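# Push the tray side guide snug against the paper stack

## Task

Move the paper tray's side guide inward so the paper stack ends up square and flat against the wall facing the guide. The guide must end up latched in the closest notch, resting against or almost against the stack over its whole length without pinching it. Pressing extremely hard on the guide, moving it extremely fast, or shifting the stack sideways beyond the tray walls counts as failure. The result must hold on its own, not because the robot is still holding it. Finish by releasing and moving the arms away.

## Robot and tools

ROBOT. Two arms, left_arm and right_arm, each with six revolute joints and a parallel two-pad gripper. Four cameras: cam_head_left and cam_head_right (672x504), cam_left_wrist and cam_right_wrist (504x504). A flat block sticks out roughly 9 cm from the last joint axis toward the gripper's -y side and turns with the hand; keep it from snagging things.

FRAME. Printed hand poses share one scene frame: origin on the table surface midway between the arms, +z upward, +x out across the table, and left_arm sits toward +y. The names left and right are not image sides. Each state line lists end_effector_position (metres, the point midway between the pads), end_effector_quat_wxyz, and linear and angular velocity (m/s, rad/s). Fingertips extend 17.5 mm past that point along the gripper's +z; the pads close along its x. Printed positions grow less accurate when an arm reaches far.

TOOL execute_actions. Argument actions is a list holding one item or nothing. An empty list only reports the current state. An item with rows (1 to 15 rows) and optional steps (1 to 15, default 15) is a motion; each row lasts one 1/30 s step and the final row repeats to fill the remaining steps. An item with only steps (up to 300) is a wait, counted from the previous result, and your writing time counts toward it. Optional pictures (true/false) controls whether camera images come back. A rejected call sends nothing.

ROW LAYOUT. One flat list of 18 numbers, each in [-1, 1], always covering both arms: left_arm waist, shoulder, elbow, forearm roll, wrist pitch, wrist roll, then gripper position, force_limit, speed; then the same nine for right_arm. The six joint values are offsets, not poses: they are added to the joint angles from the most recent result that printed Joint positions (before any such result in the scene, and for later calls in the same reply, from where the arm stands when the action begins). They are not cumulative between rows. Scaling: 1.0 equals 1.398 rad for waist and shoulder, 2.097 rad for elbow, 2.622 rad for forearm roll, wrist pitch and wrist roll. An all-zero joint part returns the arm to that reference angle; it does not hold still. Joint ranges (rad): waist, shoulder, forearm roll, wrist pitch, wrist roll -6.283 to 6.283; elbow -2.792 to 2.792. Asking more than 0.010 rad beyond a range is refused; real ends may differ by 0.010 rad, and targets beyond them are clipped, reported as joint sent to its limit.

GRIPPER NUMBERS are absolute settings, not offsets. position: +1 fully open (50 mm gap), about -0.65 pads meet, -1 closes until blocked. force_limit per pad: -1 about 20 N, 0 about 102 N, +1 about 185 N (actual can exceed by some 17 %). speed of gap change: -1 20 mm/s, 0 85 mm/s, +1 150 mm/s. To leave a gripper unchanged, repeat its previous three values; zero is a real command. New force or speed apply only after position changes by at least 0.01. object_status: 0 moving, 1 blocked while opening, 2 blocked while closing (a grip), 3 reached target or pads met. position_measured counts give opening of about (250 - counts) x 0.202 mm.

MOTION LIMITS. Joint targets move at most 2.09 rad/s (waist, shoulder), 3.14 (elbow), 3.93 (wrist joints), ramp up over 0.3 s, and joints of one arm are synchronized. Targets stay within 0.456, 0.683 or 0.854 rad of the measured angle, and are scaled back if they would put the hand over 70 mm from where it is. Big offsets therefore take several calls. The arms keep heading to the last target while you think, until they settle. HELD marks steps not sent; joint command not followed means a clearance check altered targets.

FAULTS. Contact torque reaching a joint's load limit (waist and shoulder 319, elbow 150, wrist joints 42.3 N m) or any external force of 144 N halts that arm for 10 s and it goes limp. Overheating from holding loads brings a MOTOR HOT warning, then a braking stop. Avoid arm-to-arm contact.

TOOL zoom_image: camera (one of the four names) and region [x0, y0, x1, y1] in that camera's pixels, top-left origin, at most 504x504; gives a sharper crop of the latest image.

TOOL show_instructions: no arguments; shows the scene's reference pages (images of the tray and guide).

TOOL finished_scene: argument scene, the number of the current scene; irreversible, and the result reports success.

ORDER AND CAUTIONS. Look first, locate the guide and its notches, approach from above, push the guide in gently and slowly with a fingertip or closed gripper, stopping when it meets the stack and clicks into the nearest notch. Do not shove hard or fast, do not push paper past the tray walls, keep everything on the table, then open, lift and withdraw before finishing. A loose object may occasionally get bumped by the environment.

Each tool is called after "Request:" by a JSON object that holds its "api" and its "payload".

## Session

Request:
{"api": "execute_actions", "payload": {"actions": []}}

Request:
{"api": "show_instructions", "payload": {}}

Scene clock: 0.00 s of 4100.00 s.
left_arm: end_effector_position=(+0.3094, +1.3712, +0.3162) position_measured=3 object_status=3 end_effector_quat_wxyz=(+0.626, +0.709, +0.302, +0.121) end_effector_velocity=(-0.001, +0.000, -0.000) end_effector_angular_velocity=(-0.000, +0.001, +0.001) | right_arm: end_effector_position=(+0.4196, +0.6224, +0.3333) position_measured=3 object_status=3 end_effector_quat_wxyz=(+0.160, +0.576, +0.507, +0.621) end_effector_velocity=(-0.000, +0.000, +0.000) end_effector_angular_velocity=(-0.001, -0.001, +0.001)
Joint positions: left_arm=[ 1.265  0.91   0.908 -1.085  2.277  1.869] | right_arm=[ 1.293  0.811  1.072 -1.628  0.795  2.433]
Joint velocities: left_arm=[0.001 0.    0.    0.001 0.    0.   ] | right_arm=[ 0.    -0.     0.    -0.    -0.    -0.002]

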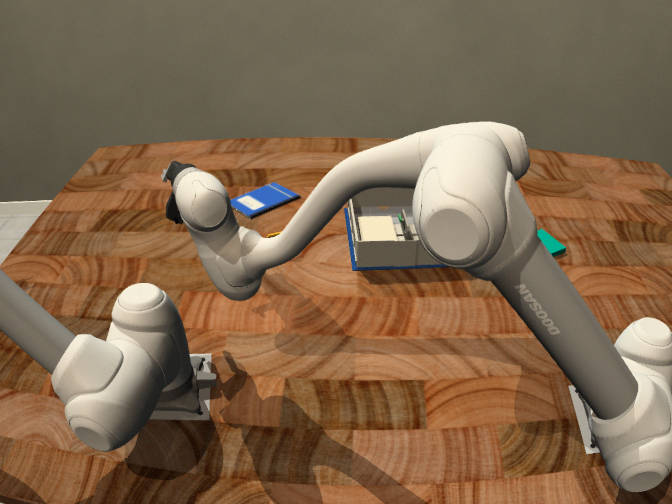

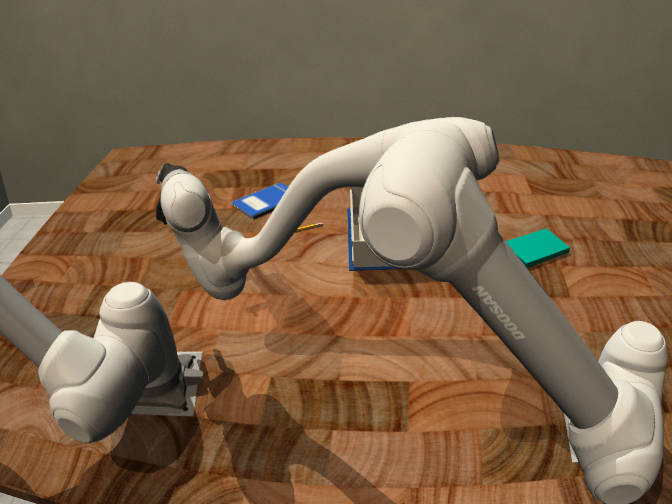

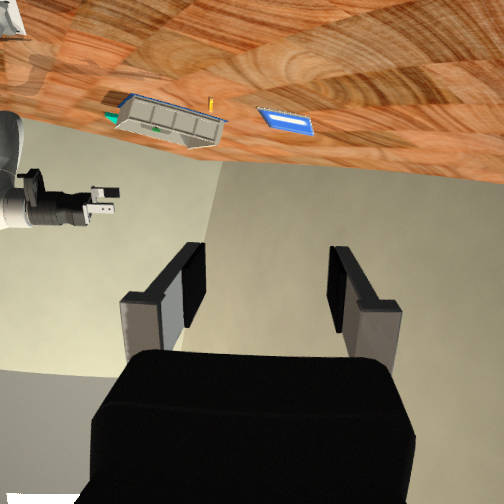

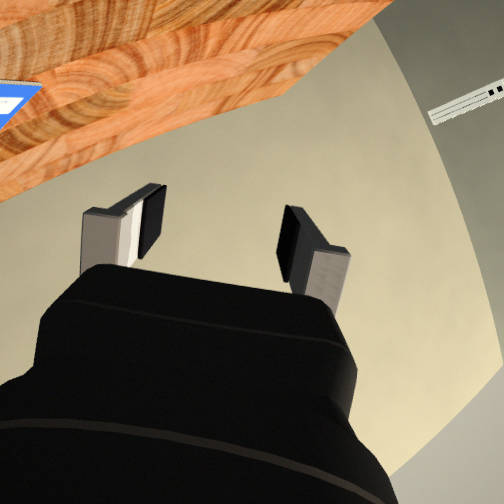

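Reference images for this scene: manual page 1, manual page 2, manual page 3, manual page 4, manual page 5, manual page 6.

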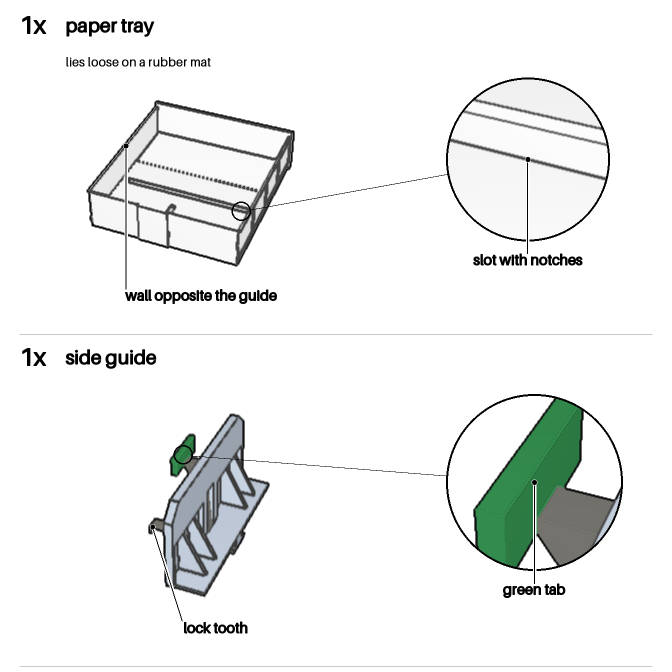

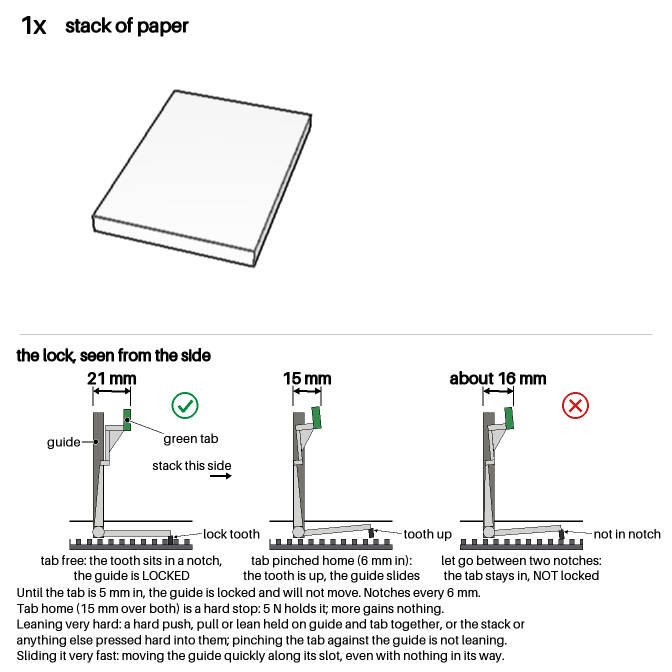

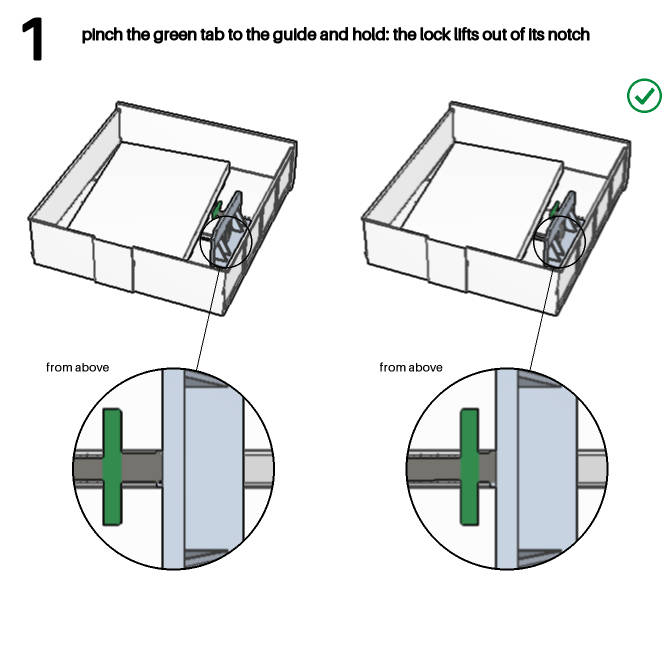

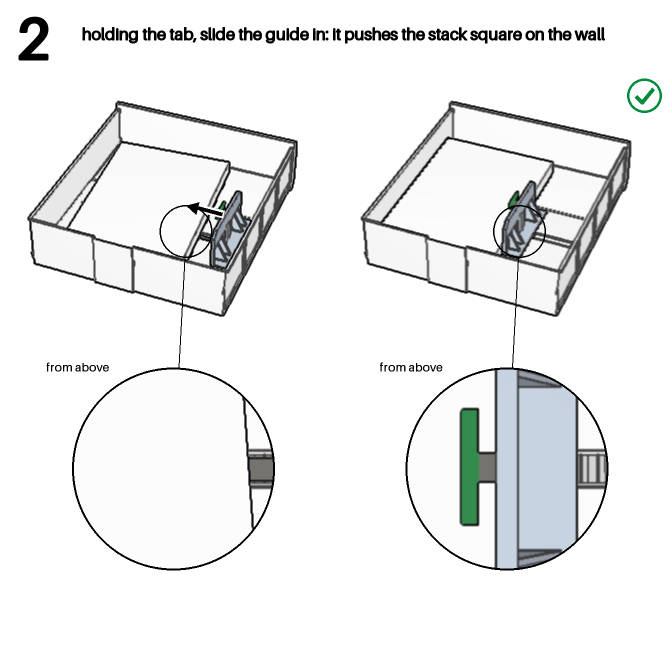

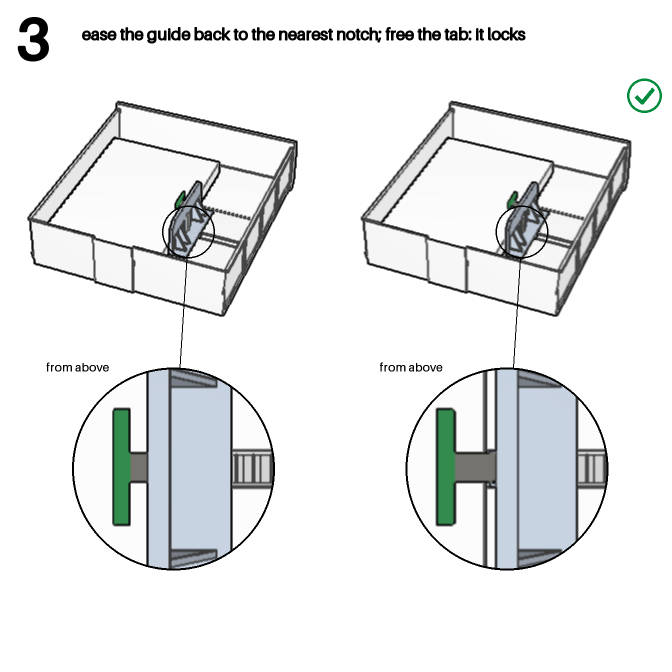

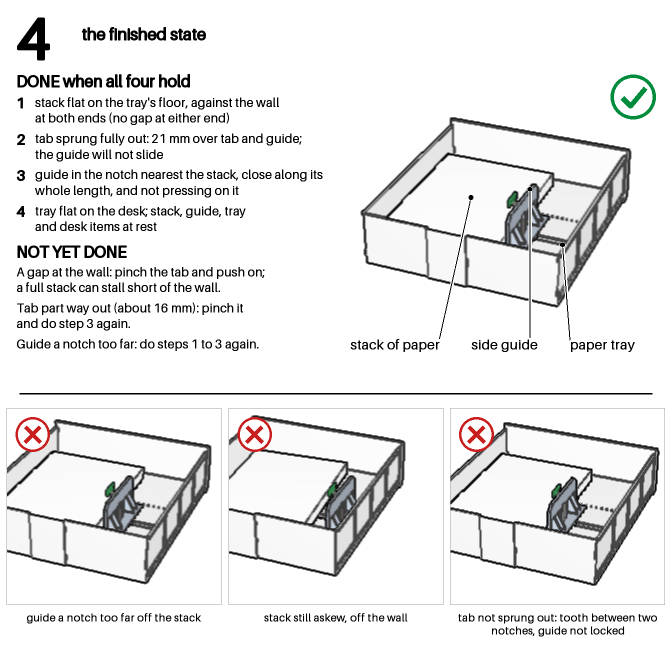

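Request:
{"api": "execute_actions", "payload": {"actions": [{"rows":[[0,0,0,0,0,0,1,-1,0,-0.5458,-0.0674,0.0402,0.621,0.1806,-0.7765,0.4,-1,0]]}], "pictures": false}}

Request:
{"api": "execute_actions", "payload": {"actions": [{"steps":50}]}}

Scene clock: 2.87 s of 4100.00 s.
left_arm: end_effector_position=(+0.3094, +1.3712, +0.3162) position_measured=3 object_status=3 end_effector_quat_wxyz=(+0.626, +0.709, +0.302, +0.121) end_effector_velocity=(+0.001, -0.001, +0.000) end_effector_angular_velocity=(-0.000, -0.001, -0.002) | right_arm: end_effector_position=(+0.5631, +0.4752, +0.2953) position_measured=92 object_status=3 end_effector_quat_wxyz=(+0.263, +0.661, +0.484, +0.509) end_effector_velocity=(+0.270, -0.347, -0.104) end_effector_angular_velocity=(-0.404, +0.397, -0.553)
Joint positions: left_arm=[ 1.265  0.91   0.908 -1.085  2.277  1.869] | right_arm=[ 1.151  0.785  1.096 -1.361  0.926  2.165]
Joint velocities: left_arm=[-0.001  0.    -0.    -0.     0.001  0.   ] | right_arm=[-0.334 -0.053  0.047  0.622  0.26  -0.621]
Steps of this call (steps 1 to 71: nothing new was sent; steps 72 to 86: all 15 steps of this action). Readings (joint positions | what the end effector reports):
72: left_arm=[1.265 0.910 0.908 -1.085 2.277 1.869] | right_arm=[1.293 0.811 1.072 -1.628 0.795 2.433] | left_arm position_measured=3 object_status=3 | right_arm position_measured=9 object_status=0
73: left_arm=[1.265 0.910 0.908 -1.085 2.277 1.869] | right_arm=[1.290 0.811 1.073 -1.621 0.798 2.425] | left_arm position_measured=3 object_status=3 | right_arm position_measured=23 object_status=0
75: left_arm=[1.265 0.910 0.908 -1.085 2.277 1.869] | right_arm=[1.268 0.806 1.077 -1.580 0.822 2.384] | left_arm position_measured=3 object_status=3 | right_arm position_measured=51 object_status=0
79: left_arm=[1.265 0.910 0.908 -1.085 2.277 1.869] | right_arm=[1.227 0.798 1.084 -1.503 0.862 2.307] | left_arm position_measured=3 object_status=3 | right_arm position_measured=92 object_status=0
86: the state above

Scene clock: 4.53 s of 4100.00 s.
left_arm: end_effector_position=(+0.3094, +1.3712, +0.3162) position_measured=3 object_status=3 end_effector_quat_wxyz=(+0.626, +0.709, +0.302, +0.121) end_effector_velocity=(+0.000, -0.000, +0.000) end_effector_angular_velocity=(-0.000, +0.001, -0.001) | right_arm: end_effector_position=(+0.6902, +0.0178, +0.1490) position_measured=92 object_status=3 end_effector_quat_wxyz=(+0.000, +0.663, +0.748, -0.000) end_effector_velocity=(+0.000, -0.001, +0.000) end_effector_angular_velocity=(+0.001, +0.001, +0.000)
Joint positions: left_arm=[ 1.265  0.91   0.908 -1.085  2.277  1.869] | right_arm=[ 0.53   0.717  1.157 -0.     1.268  0.397]
Joint velocities: left_arm=[-0.001 -0.    -0.     0.001  0.001 -0.001] | right_arm=[-0.001 -0.     0.     0.001  0.    -0.001]
Steps of this call (steps 1 to 50: the robot went on to your last target). Readings (joint positions | what the end effector reports):
1: left_arm=[1.265 0.910 0.908 -1.085 2.277 1.869] | right_arm=[1.140 0.784 1.097 -1.339 0.935 2.144] | left_arm position_measured=3 object_status=3 | right_arm position_measured=92 object_status=3
2: left_arm=[1.265 0.910 0.908 -1.085 2.277 1.869] | right_arm=[1.128 0.782 1.099 -1.318 0.944 2.122] | left_arm position_measured=3 object_status=3 | right_arm position_measured=92 object_status=3
4: left_arm=[1.265 0.910 0.908 -1.085 2.277 1.869] | right_arm=[1.105 0.778 1.102 -1.274 0.961 2.078] | left_arm position_measured=3 object_status=3 | right_arm position_measured=92 object_status=3
8: left_arm=[1.265 0.910 0.908 -1.085 2.277 1.869] | right_arm=[1.056 0.772 1.108 -1.183 0.993 1.987] | left_arm position_measured=3 object_status=3 | right_arm position_measured=92 object_status=3
50: the state above

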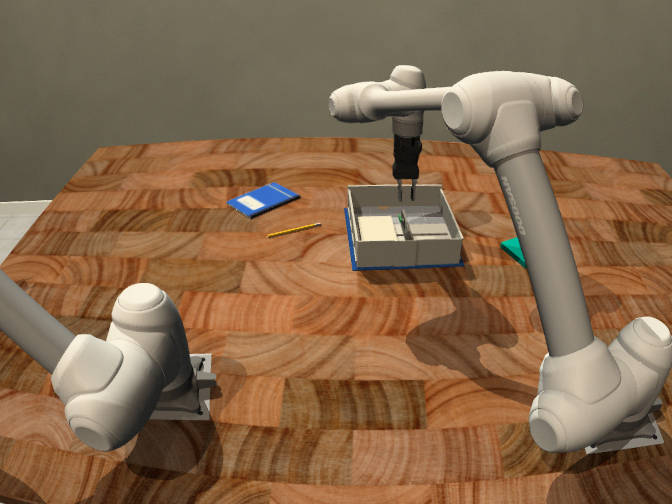

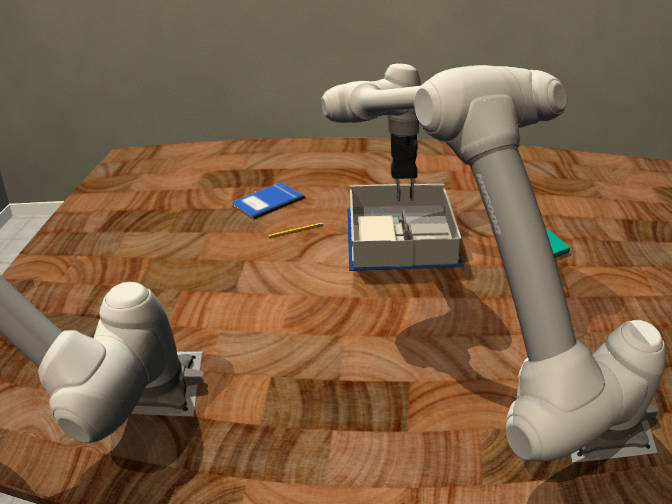

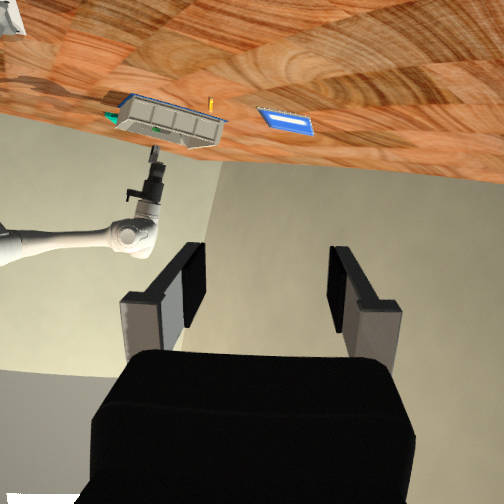

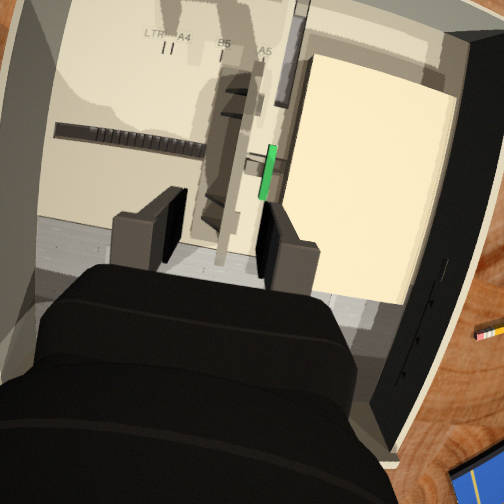

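Request:
{"api": "execute_actions", "payload": {"actions": [{"rows":[[0,0,0,0,0,0,1,-1,0,0.0099,0.0117,0.0303,0,-0.0305,0.0129,0.4,-1,0]]}]}}

Scene clock: 6.50 s of 4100.00 s.
left_arm: end_effector_position=(+0.3094, +1.3712, +0.3162) position_measured=3 object_status=3 end_effector_quat_wxyz=(+0.626, +0.709, +0.302, +0.121) end_effector_velocity=(-0.000, -0.000, +0.000) end_effector_angular_velocity=(+0.000, -0.000, -0.000) | right_arm: end_effector_position=(+0.6769, +0.0255, +0.1004) position_measured=92 object_status=3 end_effector_quat_wxyz=(+0.000, +0.671, +0.742, -0.000) end_effector_velocity=(-0.002, -0.000, -0.003) end_effector_angular_velocity=(-0.001, +0.002, -0.002)
Joint positions: left_arm=[ 1.265  0.91   0.908 -1.085  2.277  1.869] | right_arm=[ 0.544  0.733  1.22  -0.     1.188  0.431]
Joint velocities: left_arm=[ 0.    -0.    -0.     0.     0.001  0.   ] | right_arm=[ 0.001  0.001  0.004 -0.    -0.003  0.002]
Steps of this call (steps 1 to 15: the robot went on to your last target; steps 16 to 44: nothing new was sent; steps 45 to 59: all 15 steps of this action). Readings (joint positions | what the end effector reports):
45: left_arm=[1.265 0.910 0.908 -1.085 2.277 1.869] | right_arm=[0.530 0.717 1.157 -0.000 1.268 0.397] | left_arm position_measured=3 object_status=3 | right_arm position_measured=92 object_status=3
46: left_arm=[1.265 0.910 0.908 -1.085 2.277 1.869] | right_arm=[0.531 0.718 1.162 0.000 1.261 0.400] | left_arm position_measured=3 object_status=3 | right_arm position_measured=92 object_status=3
48: left_arm=[1.265 0.910 0.908 -1.085 2.277 1.869] | right_arm=[0.538 0.726 1.194 -0.000 1.222 0.417] | left_arm position_measured=3 object_status=3 | right_arm position_measured=92 object_status=3
52: left_arm=[1.265 0.910 0.908 -1.085 2.277 1.869] | right_arm=[0.543 0.733 1.217 -0.000 1.192 0.429] | left_arm position_measured=3 object_status=3 | right_arm position_measured=92 object_status=3
59: the state above

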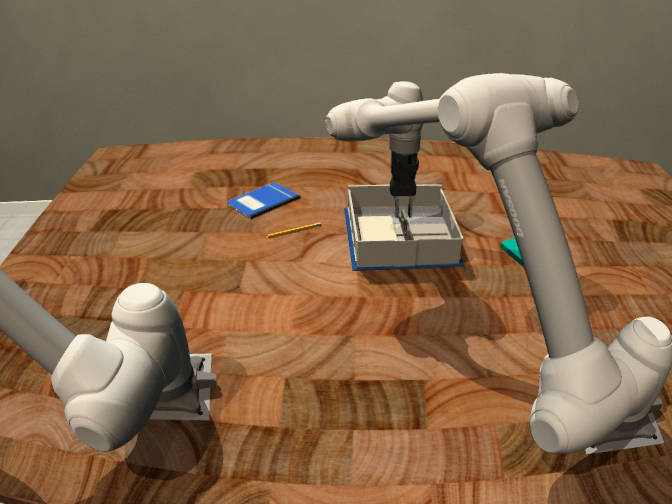

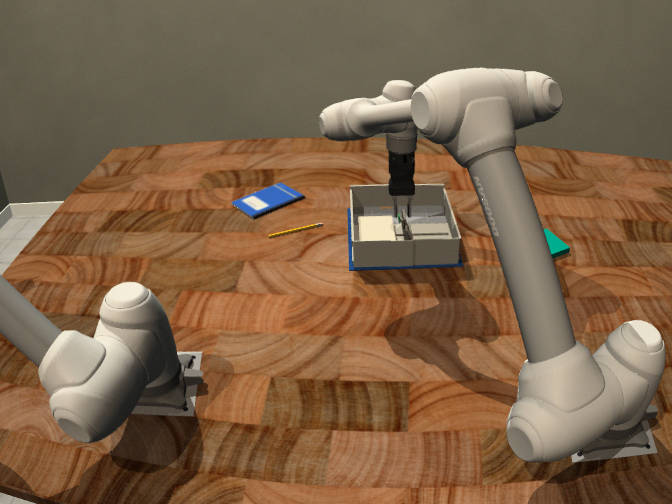

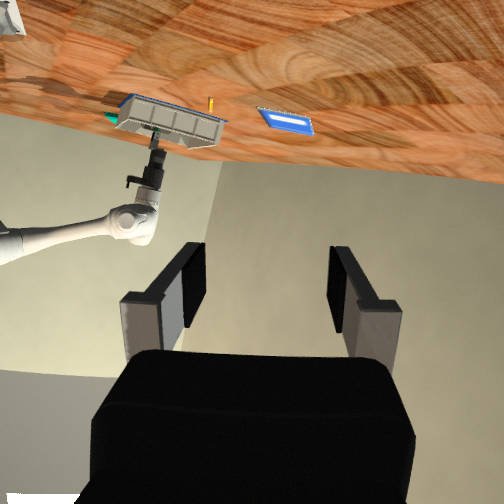

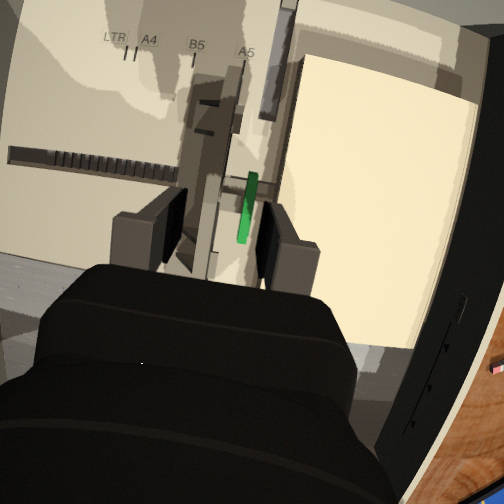

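Request:
{"api": "execute_actions", "payload": {"actions": [{"rows":[[0,0,0,0,0,0,1,-1,0,-0.0005,0.0064,0.0126,0,-0.0135,-0.0002,0.4,-1,0]],"steps":12}], "pictures": false}}

Request:
{"api": "execute_actions", "payload": {"actions": [{"rows":[[0,0,0,0,0,0,1,-1,0,0,0,0,0,0,0,-1,-0.95,-0.8]]}], "pictures": false}}

Request:
{"api": "execute_actions", "payload": {"actions": [{"steps":10}]}}

Scene clock: 8.53 s of 4100.00 s.
left_arm: end_effector_position=(+0.3094, +1.3712, +0.3162) position_measured=3 object_status=3 end_effector_quat_wxyz=(+0.626, +0.709, +0.302, +0.121) end_effector_velocity=(-0.000, +0.000, +0.000) end_effector_angular_velocity=(+0.000, -0.000, +0.001) | right_arm: end_effector_position=(+0.6741, +0.0233, +0.0787) position_measured=92 object_status=3 end_effector_quat_wxyz=(+0.000, +0.671, +0.742, -0.000) end_effector_velocity=(+0.000, -0.001, -0.002) end_effector_angular_velocity=(-0.000, -0.000, -0.000)
Joint positions: left_arm=[ 1.265  0.91   0.908 -1.085  2.277  1.869] | right_arm=[ 0.543  0.742  1.246 -0.     1.153  0.43 ]
Joint velocities: left_arm=[ 0.    -0.     0.    -0.    -0.001  0.   ] | right_arm=[-0.001  0.001  0.002 -0.    -0.003 -0.   ]
Steps of this call (steps 1 to 15: the robot went on to your last target; steps 16 to 49: nothing new was sent; steps 50 to 61: all 12 steps of this action). Readings (joint positions | what the end effector reports):
50: left_arm=[1.265 0.910 0.908 -1.085 2.277 1.869] | right_arm=[0.544 0.733 1.220 -0.000 1.188 0.431] | left_arm position_measured=3 object_status=3 | right_arm position_measured=92 object_status=3
51: left_arm=[1.265 0.910 0.908 -1.085 2.277 1.869] | right_arm=[0.544 0.735 1.225 0.000 1.182 0.431] | left_arm position_measured=3 object_status=3 | right_arm position_measured=92 object_status=3
53: left_arm=[1.265 0.910 0.908 -1.085 2.277 1.869] | right_arm=[0.544 0.740 1.239 -0.000 1.164 0.431] | left_arm position_measured=3 object_status=3 | right_arm position_measured=92 object_status=3
57: left_arm=[1.265 0.910 0.908 -1.085 2.277 1.869] | right_arm=[0.544 0.742 1.245 -0.000 1.155 0.430] | left_arm position_measured=3 object_status=3 | right_arm position_measured=92 object_status=3
61: the state above

Scene clock: 9.03 s of 4100.00 s.
left_arm: end_effector_position=(+0.3094, +1.3712, +0.3162) position_measured=3 object_status=3 end_effector_quat_wxyz=(+0.626, +0.709, +0.302, +0.121) end_effector_velocity=(-0.001, +0.000, -0.001) end_effector_angular_velocity=(-0.001, -0.000, +0.001) | right_arm: end_effector_position=(+0.6741, +0.0233, +0.0786) position_measured=171 object_status=0 end_effector_quat_wxyz=(+0.000, +0.671, +0.742, -0.000) end_effector_velocity=(-0.001, +0.000, +0.001) end_effector_angular_velocity=(-0.001, +0.002, -0.000)
Joint positions: left_arm=[ 1.265  0.91   0.908 -1.085  2.277  1.869] | right_arm=[ 0.543  0.742  1.246 -0.     1.153  0.43 ]
Joint velocities: left_arm=[ 0.001  0.001  0.    -0.    -0.     0.001] | right_arm=[ 0.    -0.    -0.001  0.     0.004  0.001]
Steps of this call (steps 1 to 15: all 15 steps of this action). Readings (joint positions | what the end effector reports):
1: left_arm=[1.265 0.910 0.908 -1.085 2.277 1.869] | right_arm=[0.543 0.742 1.246 -0.000 1.153 0.430] | left_arm position_measured=3 object_status=3 | right_arm position_measured=94 object_status=0
2: left_arm=[1.265 0.910 0.908 -1.085 2.277 1.869] | right_arm=[0.543 0.742 1.246 -0.000 1.153 0.430] | left_arm position_measured=3 object_status=3 | right_arm position_measured=100 object_status=0
4: left_arm=[1.265 0.910 0.908 -1.085 2.277 1.869] | right_arm=[0.543 0.742 1.246 -0.000 1.153 0.430] | left_arm position_measured=3 object_status=3 | right_arm position_measured=111 object_status=0
8: left_arm=[1.265 0.910 0.908 -1.085 2.277 1.869] | right_arm=[0.543 0.742 1.246 -0.000 1.153 0.430] | left_arm position_measured=3 object_status=3 | right_arm position_measured=133 object_status=0
15: the state above

Scene clock: 9.37 s of 4100.00 s.
left_arm: end_effector_position=(+0.3094, +1.3712, +0.3162) position_measured=3 object_status=3 end_effector_quat_wxyz=(+0.626, +0.709, +0.302, +0.121) end_effector_velocity=(+0.001, -0.000, +0.000) end_effector_angular_velocity=(+0.000, -0.001, -0.000) | right_arm: end_effector_position=(+0.6741, +0.0233, +0.0786) position_measured=176 object_status=2 end_effector_quat_wxyz=(+0.000, +0.671, +0.742, -0.000) end_effector_velocity=(-0.000, -0.000, +0.000) end_effector_angular_velocity=(-0.000, +0.000, +0.001)
Joint positions: left_arm=[ 1.265  0.91   0.908 -1.085  2.277  1.869] | right_arm=[ 0.543  0.742  1.246 -0.     1.153  0.43 ]
Joint velocities: left_arm=[-0.001 -0.    -0.    -0.001 -0.     0.   ] | right_arm=[-0.    -0.001  0.     0.     0.    -0.001]
Steps of this call (steps 1 to 10: the robot went on to your last target). Readings (joint positions | what the end effector reports):
1: left_arm=[1.265 0.910 0.908 -1.085 2.277 1.869] | right_arm=[0.543 0.742 1.246 -0.000 1.153 0.430] | left_arm position_measured=3 object_status=3 | right_arm position_measured=176 object_status=0
2: left_arm=[1.265 0.910 0.908 -1.085 2.277 1.869] | right_arm=[0.543 0.742 1.246 -0.000 1.153 0.430] | left_arm position_measured=3 object_status=3 | right_arm position_measured=176 object_status=0
4: left_arm=[1.265 0.910 0.908 -1.085 2.277 1.869] | right_arm=[0.543 0.742 1.246 -0.000 1.153 0.430] | left_arm position_measured=3 object_status=3 | right_arm position_measured=176 object_status=0
8: left_arm=[1.265 0.910 0.908 -1.085 2.277 1.869] | right_arm=[0.543 0.742 1.246 -0.000 1.153 0.430] | left_arm position_measured=3 object_status=3 | right_arm position_measured=176 object_status=2
10: the state above

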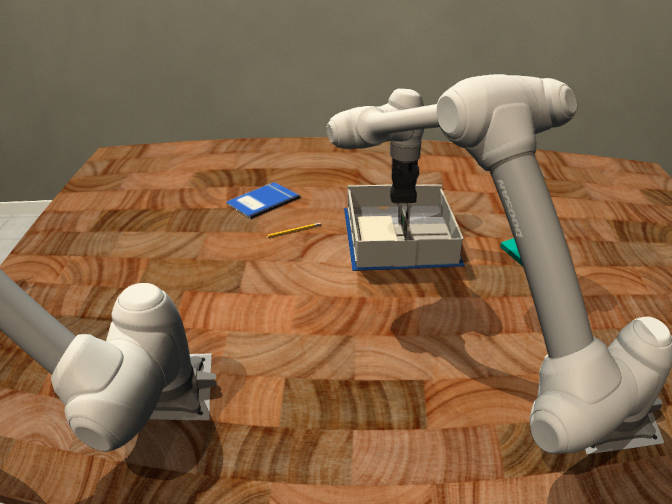

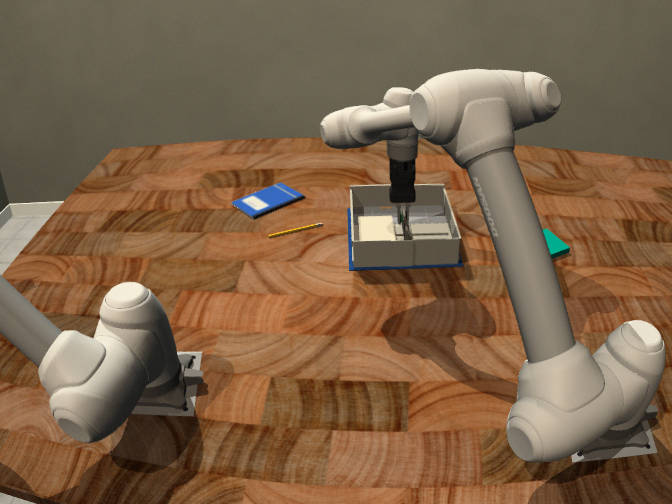

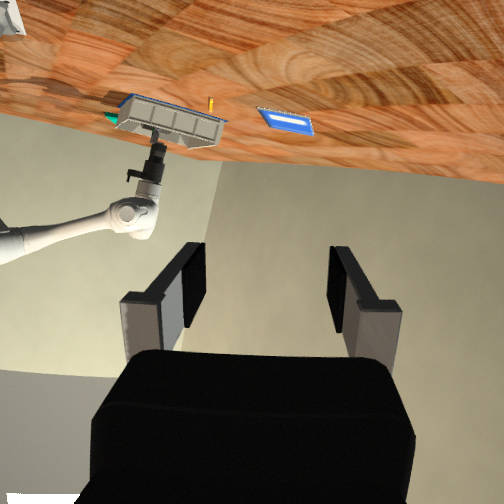

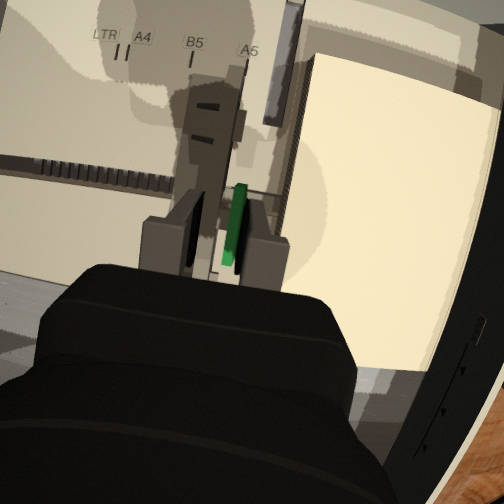

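Request:
{"api": "execute_actions", "payload": {"actions": [{"rows":[[0,0,0,0,0,0,1,-1,0,0.00055,0.00042,-0.00051,0,0.00019,0.00029,-1,-0.95,-0.8],[0,0,0,0,0,0,1,-1,0,0.0011,0.00084,-0.00102,0,0.00037,0.00058,-1,-0.95,-0.8],[0,0,0,0,0,0,1,-1,0,0.00165,0.00126,-0.00153,0,0.00056,0.00088,-1,-0.95,-0.8],[0,0,0,0,0,0,1,-1,0,0.0022,0.00168,-0.00205,0,0.00074,0.00117,-1,-0.95,-0.8],[0,0,0,0,0,0,1,-1,0,0.00275,0.0021,-0.00256,0,0.00093,0.00146,-1,-0.95,-0.8],[0,0,0,0,0,0,1,-1,0,0.0033,0.00253,-0.00308,0,0.00111,0.00176,-1,-0.95,-0.8],[0,0,0,0,0,0,1,-1,0,0.00385,0.00295,-0.00359,0,0.0013,0.00205,-1,-0.95,-0.8],[0,0,0,0,0,0,1,-1,0,0.0044,0.00337,-0.0041,0,0.00148,0.00234,-1,-0.95,-0.8],[0,0,0,0,0,0,1,-1,0,0.00495,0.00379,-0.00462,0,0.00167,0.00264,-1,-0.95,-0.8],[0,0,0,0,0,0,1,-1,0,0.0055,0.00422,-0.00513,0,0.00186,0.00293,-1,-0.95,-0.8],[0,0,0,0,0,0,1,-1,0,0.00605,0.00464,-0.00564,0,0.00204,0.00322,-1,-0.95,-0.8],[0,0,0,0,0,0,1,-1,0,0.0066,0.00506,-0.00615,0,0.00223,0.00351,-1,-0.95,-0.8]]}], "pictures": false}}

Request:
{"api": "execute_actions", "payload": {"actions": [{"rows":[[0,0,0,0,0,0,1,-1,0,0.00055,0.00042,-0.00051,0,0.00019,0.00029,-1,-0.95,-0.8],[0,0,0,0,0,0,1,-1,0,0.0011,0.00084,-0.00102,0,0.00037,0.00058,-1,-0.95,-0.8],[0,0,0,0,0,0,1,-1,0,0.00165,0.00126,-0.00153,0,0.00056,0.00088,-1,-0.95,-0.8],[0,0,0,0,0,0,1,-1,0,0.0022,0.00168,-0.00205,0,0.00074,0.00117,-1,-0.95,-0.8],[0,0,0,0,0,0,1,-1,0,0.00275,0.0021,-0.00256,0,0.00093,0.00146,-1,-0.95,-0.8],[0,0,0,0,0,0,1,-1,0,0.0033,0.00253,-0.00308,0,0.00111,0.00176,-1,-0.95,-0.8],[0,0,0,0,0,0,1,-1,0,0.00385,0.00295,-0.00359,0,0.0013,0.00205,-1,-0.95,-0.8],[0,0,0,0,0,0,1,-1,0,0.0044,0.00337,-0.0041,0,0.00148,0.00234,-1,-0.95,-0.8],[0,0,0,0,0,0,1,-1,0,0.00495,0.00379,-0.00462,0,0.00167,0.00264,-1,-0.95,-0.8],[0,0,0,0,0,0,1,-1,0,0.0055,0.00422,-0.00513,0,0.00186,0.00293,-1,-0.95,-0.8],[0,0,0,0,0,0,1,-1,0,0.00605,0.00464,-0.00564,0,0.00204,0.00322,-1,-0.95,-0.8],[0,0,0,0,0,0,1,-1,0,0.0066,0.00506,-0.00615,0,0.00223,0.00351,-1,-0.95,-0.8]]}], "pictures": false}}

Request:
{"api": "execute_actions", "payload": {"actions": [{"rows":[[0,0,0,0,0,0,1,-1,0,0.00055,0.00042,-0.00051,0,0.00019,0.00029,-1,-0.95,-0.8],[0,0,0,0,0,0,1,-1,0,0.0011,0.00084,-0.00102,0,0.00037,0.00058,-1,-0.95,-0.8],[0,0,0,0,0,0,1,-1,0,0.00165,0.00126,-0.00153,0,0.00056,0.00088,-1,-0.95,-0.8],[0,0,0,0,0,0,1,-1,0,0.0022,0.00168,-0.00205,0,0.00074,0.00117,-1,-0.95,-0.8],[0,0,0,0,0,0,1,-1,0,0.00275,0.0021,-0.00256,0,0.00093,0.00146,-1,-0.95,-0.8],[0,0,0,0,0,0,1,-1,0,0.0033,0.00253,-0.00308,0,0.00111,0.00176,-1,-0.95,-0.8],[0,0,0,0,0,0,1,-1,0,0.00385,0.00295,-0.00359,0,0.0013,0.00205,-1,-0.95,-0.8],[0,0,0,0,0,0,1,-1,0,0.0044,0.00337,-0.0041,0,0.00148,0.00234,-1,-0.95,-0.8],[0,0,0,0,0,0,1,-1,0,0.00495,0.00379,-0.00462,0,0.00167,0.00264,-1,-0.95,-0.8],[0,0,0,0,0,0,1,-1,0,0.0055,0.00422,-0.00513,0,0.00186,0.00293,-1,-0.95,-0.8],[0,0,0,0,0,0,1,-1,0,0.00605,0.00464,-0.00564,0,0.00204,0.00322,-1,-0.95,-0.8],[0,0,0,0,0,0,1,-1,0,0.0066,0.00506,-0.00615,0,0.00223,0.00351,-1,-0.95,-0.8]]}], "pictures": false}}

Request:
{"api": "execute_actions", "payload": {"actions": [{"rows":[[0,0,0,0,0,0,1,-1,0,0.00055,0.00042,-0.00051,0,0.00019,0.00029,-1,-0.95,-0.8],[0,0,0,0,0,0,1,-1,0,0.0011,0.00084,-0.00102,0,0.00037,0.00058,-1,-0.95,-0.8],[0,0,0,0,0,0,1,-1,0,0.00165,0.00126,-0.00153,0,0.00056,0.00088,-1,-0.95,-0.8],[0,0,0,0,0,0,1,-1,0,0.0022,0.00168,-0.00205,0,0.00074,0.00117,-1,-0.95,-0.8],[0,0,0,0,0,0,1,-1,0,0.00275,0.0021,-0.00256,0,0.00093,0.00146,-1,-0.95,-0.8],[0,0,0,0,0,0,1,-1,0,0.0033,0.00253,-0.00308,0,0.00111,0.00176,-1,-0.95,-0.8],[0,0,0,0,0,0,1,-1,0,0.00385,0.00295,-0.00359,0,0.0013,0.00205,-1,-0.95,-0.8],[0,0,0,0,0,0,1,-1,0,0.0044,0.00337,-0.0041,0,0.00148,0.00234,-1,-0.95,-0.8]],"steps":14}]}}

Scene clock: 16.70 s of 4100.00 s.
left_arm: end_effector_position=(+0.3094, +1.3712, +0.3162) position_measured=3 object_status=3 end_effector_quat_wxyz=(+0.626, +0.709, +0.302, +0.121) end_effector_velocity=(+0.001, -0.000, -0.000) end_effector_angular_velocity=(-0.001, +0.000, -0.000) | right_arm: end_effector_position=(+0.6734, +0.0322, +0.0787) position_measured=176 object_status=2 end_effector_quat_wxyz=(+0.000, +0.671, +0.742, -0.000) end_effector_velocity=(-0.000, +0.009, +0.000) end_effector_angular_velocity=(+0.000, -0.001, -0.000)
Joint positions: left_arm=[ 1.265  0.91   0.908 -1.085  2.277  1.869] | right_arm=[ 0.552  0.749  1.234 -0.     1.159  0.439]
Joint velocities: left_arm=[-0.001 -0.     0.001  0.    -0.    -0.   ] | right_arm=[ 0.008  0.007 -0.012  0.     0.005  0.008]
Steps of this call (steps 1 to 15: the robot went on to your last target; steps 16 to 90: nothing new was sent; then 3.83 s passed at rest; steps 91 to 105: all 15 steps of this action). Readings (joint positions | what the end effector reports):
91: left_arm=[1.265 0.910 0.908 -1.085 2.277 1.869] | right_arm=[0.543 0.742 1.246 -0.000 1.153 0.430] | left_arm position_measured=3 object_status=3 | right_arm position_measured=176 object_status=2
92: left_arm=[1.265 0.910 0.908 -1.085 2.277 1.869] | right_arm=[0.544 0.742 1.246 -0.000 1.153 0.430] | left_arm position_measured=3 object_status=3 | right_arm position_measured=176 object_status=2
94: left_arm=[1.265 0.910 0.908 -1.085 2.277 1.869] | right_arm=[0.544 0.743 1.245 -0.000 1.154 0.432] | left_arm position_measured=3 object_status=3 | right_arm position_measured=176 object_status=2
98: left_arm=[1.265 0.910 0.908 -1.085 2.277 1.869] | right_arm=[0.547 0.745 1.241 -0.000 1.156 0.434] | left_arm position_measured=3 object_status=3 | right_arm position_measured=176 object_status=2
105: the state above

Scene clock: 17.20 s of 4100.00 s.
left_arm: end_effector_position=(+0.3094, +1.3712, +0.3162) position_measured=3 object_status=3 end_effector_quat_wxyz=(+0.626, +0.709, +0.302, +0.121) end_effector_velocity=(+0.000, -0.000, -0.001) end_effector_angular_velocity=(-0.000, +0.002, -0.000) | right_arm: end_effector_position=(+0.6726, +0.0412, +0.0787) position_measured=176 object_status=2 end_effector_quat_wxyz=(+0.000, +0.671, +0.742, -0.000) end_effector_velocity=(+0.000, +0.009, +0.000) end_effector_angular_velocity=(+0.001, -0.001, -0.000)
Joint positions: left_arm=[ 1.265  0.91   0.908 -1.085  2.277  1.869] | right_arm=[ 0.561  0.755  1.222 -0.     1.164  0.448]
Joint velocities: left_arm=[-0.     0.     0.     0.001 -0.001 -0.   ] | right_arm=[ 0.008  0.007 -0.013  0.     0.005  0.008]
Steps of this call (steps 1 to 15: all 15 steps of this action). Readings (joint positions | what the end effector reports):
1: left_arm=[1.265 0.910 0.908 -1.085 2.277 1.869] | right_arm=[0.552 0.749 1.234 -0.000 1.159 0.439] | left_arm position_measured=3 object_status=3 | right_arm position_measured=176 object_status=2
2: left_arm=[1.265 0.910 0.908 -1.085 2.277 1.869] | right_arm=[0.552 0.749 1.234 -0.000 1.159 0.439] | left_arm position_measured=3 object_status=3 | right_arm position_measured=176 object_status=2
4: left_arm=[1.265 0.910 0.908 -1.085 2.277 1.869] | right_arm=[0.553 0.750 1.233 -0.000 1.160 0.440] | left_arm position_measured=3 object_status=3 | right_arm position_measured=176 object_status=2
8: left_arm=[1.265 0.910 0.908 -1.085 2.277 1.869] | right_arm=[0.556 0.752 1.229 -0.000 1.161 0.443] | left_arm position_measured=3 object_status=3 | right_arm position_measured=176 object_status=2
15: the state above

Scene clock: 17.70 s of 4100.00 s.
left_arm: end_effector_position=(+0.3094, +1.3712, +0.3162) position_measured=3 object_status=3 end_effector_quat_wxyz=(+0.626, +0.709, +0.302, +0.121) end_effector_velocity=(-0.000, +0.000, -0.000) end_effector_angular_velocity=(+0.000, +0.001, +0.001) | right_arm: end_effector_position=(+0.6716, +0.0502, +0.0787) position_measured=176 object_status=2 end_effector_quat_wxyz=(+0.000, +0.671, +0.742, -0.000) end_effector_velocity=(-0.001, +0.009, +0.000) end_effector_angular_velocity=(+0.001, -0.001, -0.000)
Joint positions: left_arm=[ 1.265  0.91   0.908 -1.085  2.277  1.869] | right_arm=[ 0.569  0.762  1.21  -0.     1.17   0.456]
Joint velocities: left_arm=[ 0.001 -0.     0.     0.    -0.001 -0.   ] | right_arm=[ 0.008  0.006 -0.012  0.001  0.005  0.008]
Steps of this call (steps 1 to 15: all 15 steps of this action). Readings (joint positions | what the end effector reports):
1: left_arm=[1.265 0.910 0.908 -1.085 2.277 1.869] | right_arm=[0.561 0.756 1.222 -0.000 1.164 0.448] | left_arm position_measured=3 object_status=3 | right_arm position_measured=176 object_status=2
2: left_arm=[1.265 0.910 0.908 -1.085 2.277 1.869] | right_arm=[0.561 0.756 1.222 -0.000 1.164 0.448] | left_arm position_measured=3 object_status=3 | right_arm position_measured=176 object_status=2
4: left_arm=[1.265 0.910 0.908 -1.085 2.277 1.869] | right_arm=[0.562 0.756 1.220 -0.000 1.165 0.449] | left_arm position_measured=3 object_status=3 | right_arm position_measured=176 object_status=2
8: left_arm=[1.265 0.910 0.908 -1.085 2.277 1.869] | right_arm=[0.565 0.758 1.217 -0.000 1.167 0.452] | left_arm position_measured=3 object_status=3 | right_arm position_measured=176 object_status=2
15: the state above

Scene clock: 18.17 s of 4100.00 s.
left_arm: end_effector_position=(+0.3094, +1.3712, +0.3162) position_measured=3 object_status=3 end_effector_quat_wxyz=(+0.626, +0.709, +0.302, +0.121) end_effector_velocity=(-0.000, +0.000, -0.000) end_effector_angular_velocity=(-0.000, -0.001, +0.001) | right_arm: end_effector_position=(+0.6709, +0.0564, +0.0787) position_measured=176 object_status=2 end_effector_quat_wxyz=(+0.000, +0.671, +0.742, -0.000) end_effector_velocity=(-0.001, +0.002, +0.000) end_effector_angular_velocity=(+0.000, +0.000, +0.001)
Joint positions: left_arm=[ 1.265  0.91   0.908 -1.085  2.277  1.869] | right_arm=[ 0.575  0.767  1.202 -0.     1.173  0.462]
Joint velocities: left_arm=[ 0.001  0.     0.001 -0.001 -0.     0.001] | right_arm=[ 0.002  0.001 -0.003  0.     0.002  0.001]
Steps of this call (steps 1 to 14: all 14 steps of this action). Readings (joint positions | what the end effector reports):
1: left_arm=[1.265 0.910 0.908 -1.085 2.277 1.869] | right_arm=[0.570 0.762 1.210 -0.000 1.170 0.456] | left_arm position_measured=3 object_status=3 | right_arm position_measured=176 object_status=2
2: left_arm=[1.265 0.910 0.908 -1.085 2.277 1.869] | right_arm=[0.570 0.762 1.210 -0.000 1.170 0.457] | left_arm position_measured=3 object_status=3 | right_arm position_measured=176 object_status=2
4: left_arm=[1.265 0.910 0.908 -1.085 2.277 1.869] | right_arm=[0.571 0.763 1.208 -0.000 1.170 0.458] | left_arm position_measured=3 object_status=3 | right_arm position_measured=176 object_status=2
8: left_arm=[1.265 0.910 0.908 -1.085 2.277 1.869] | right_arm=[0.573 0.765 1.205 -0.000 1.172 0.460] | left_arm position_measured=3 object_status=3 | right_arm position_measured=176 object_status=2
14: the state above

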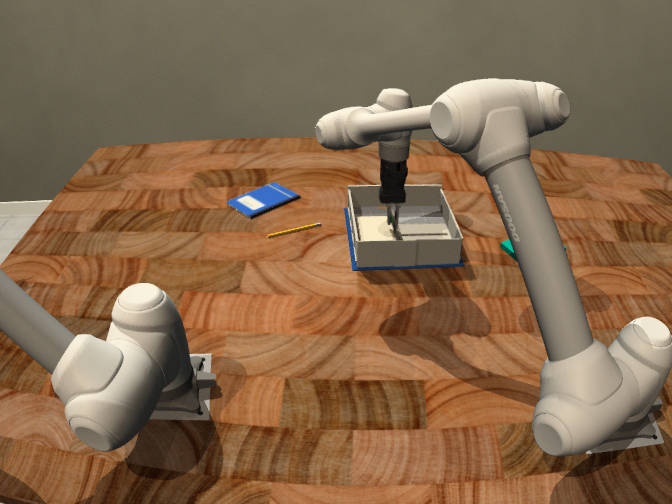

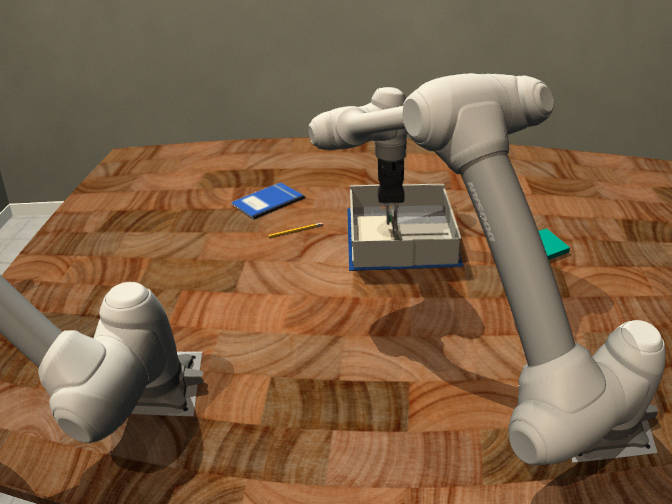

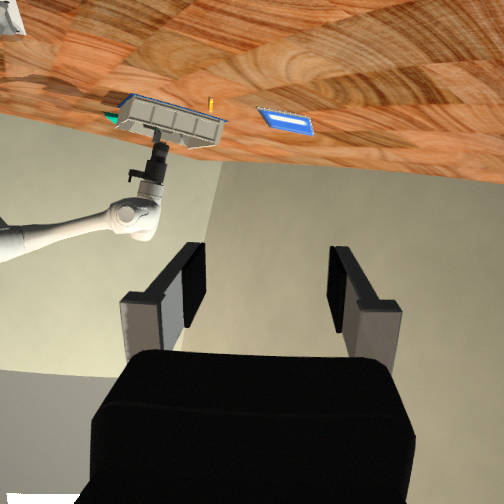

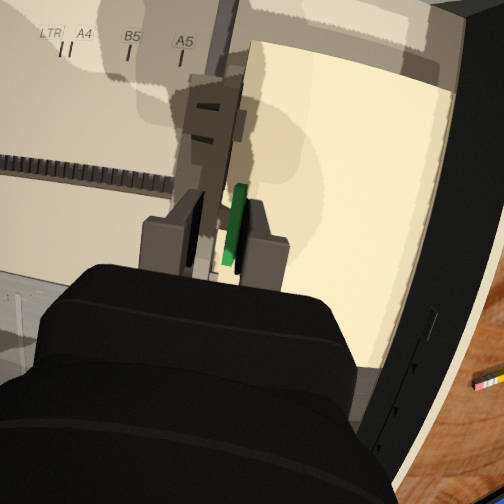

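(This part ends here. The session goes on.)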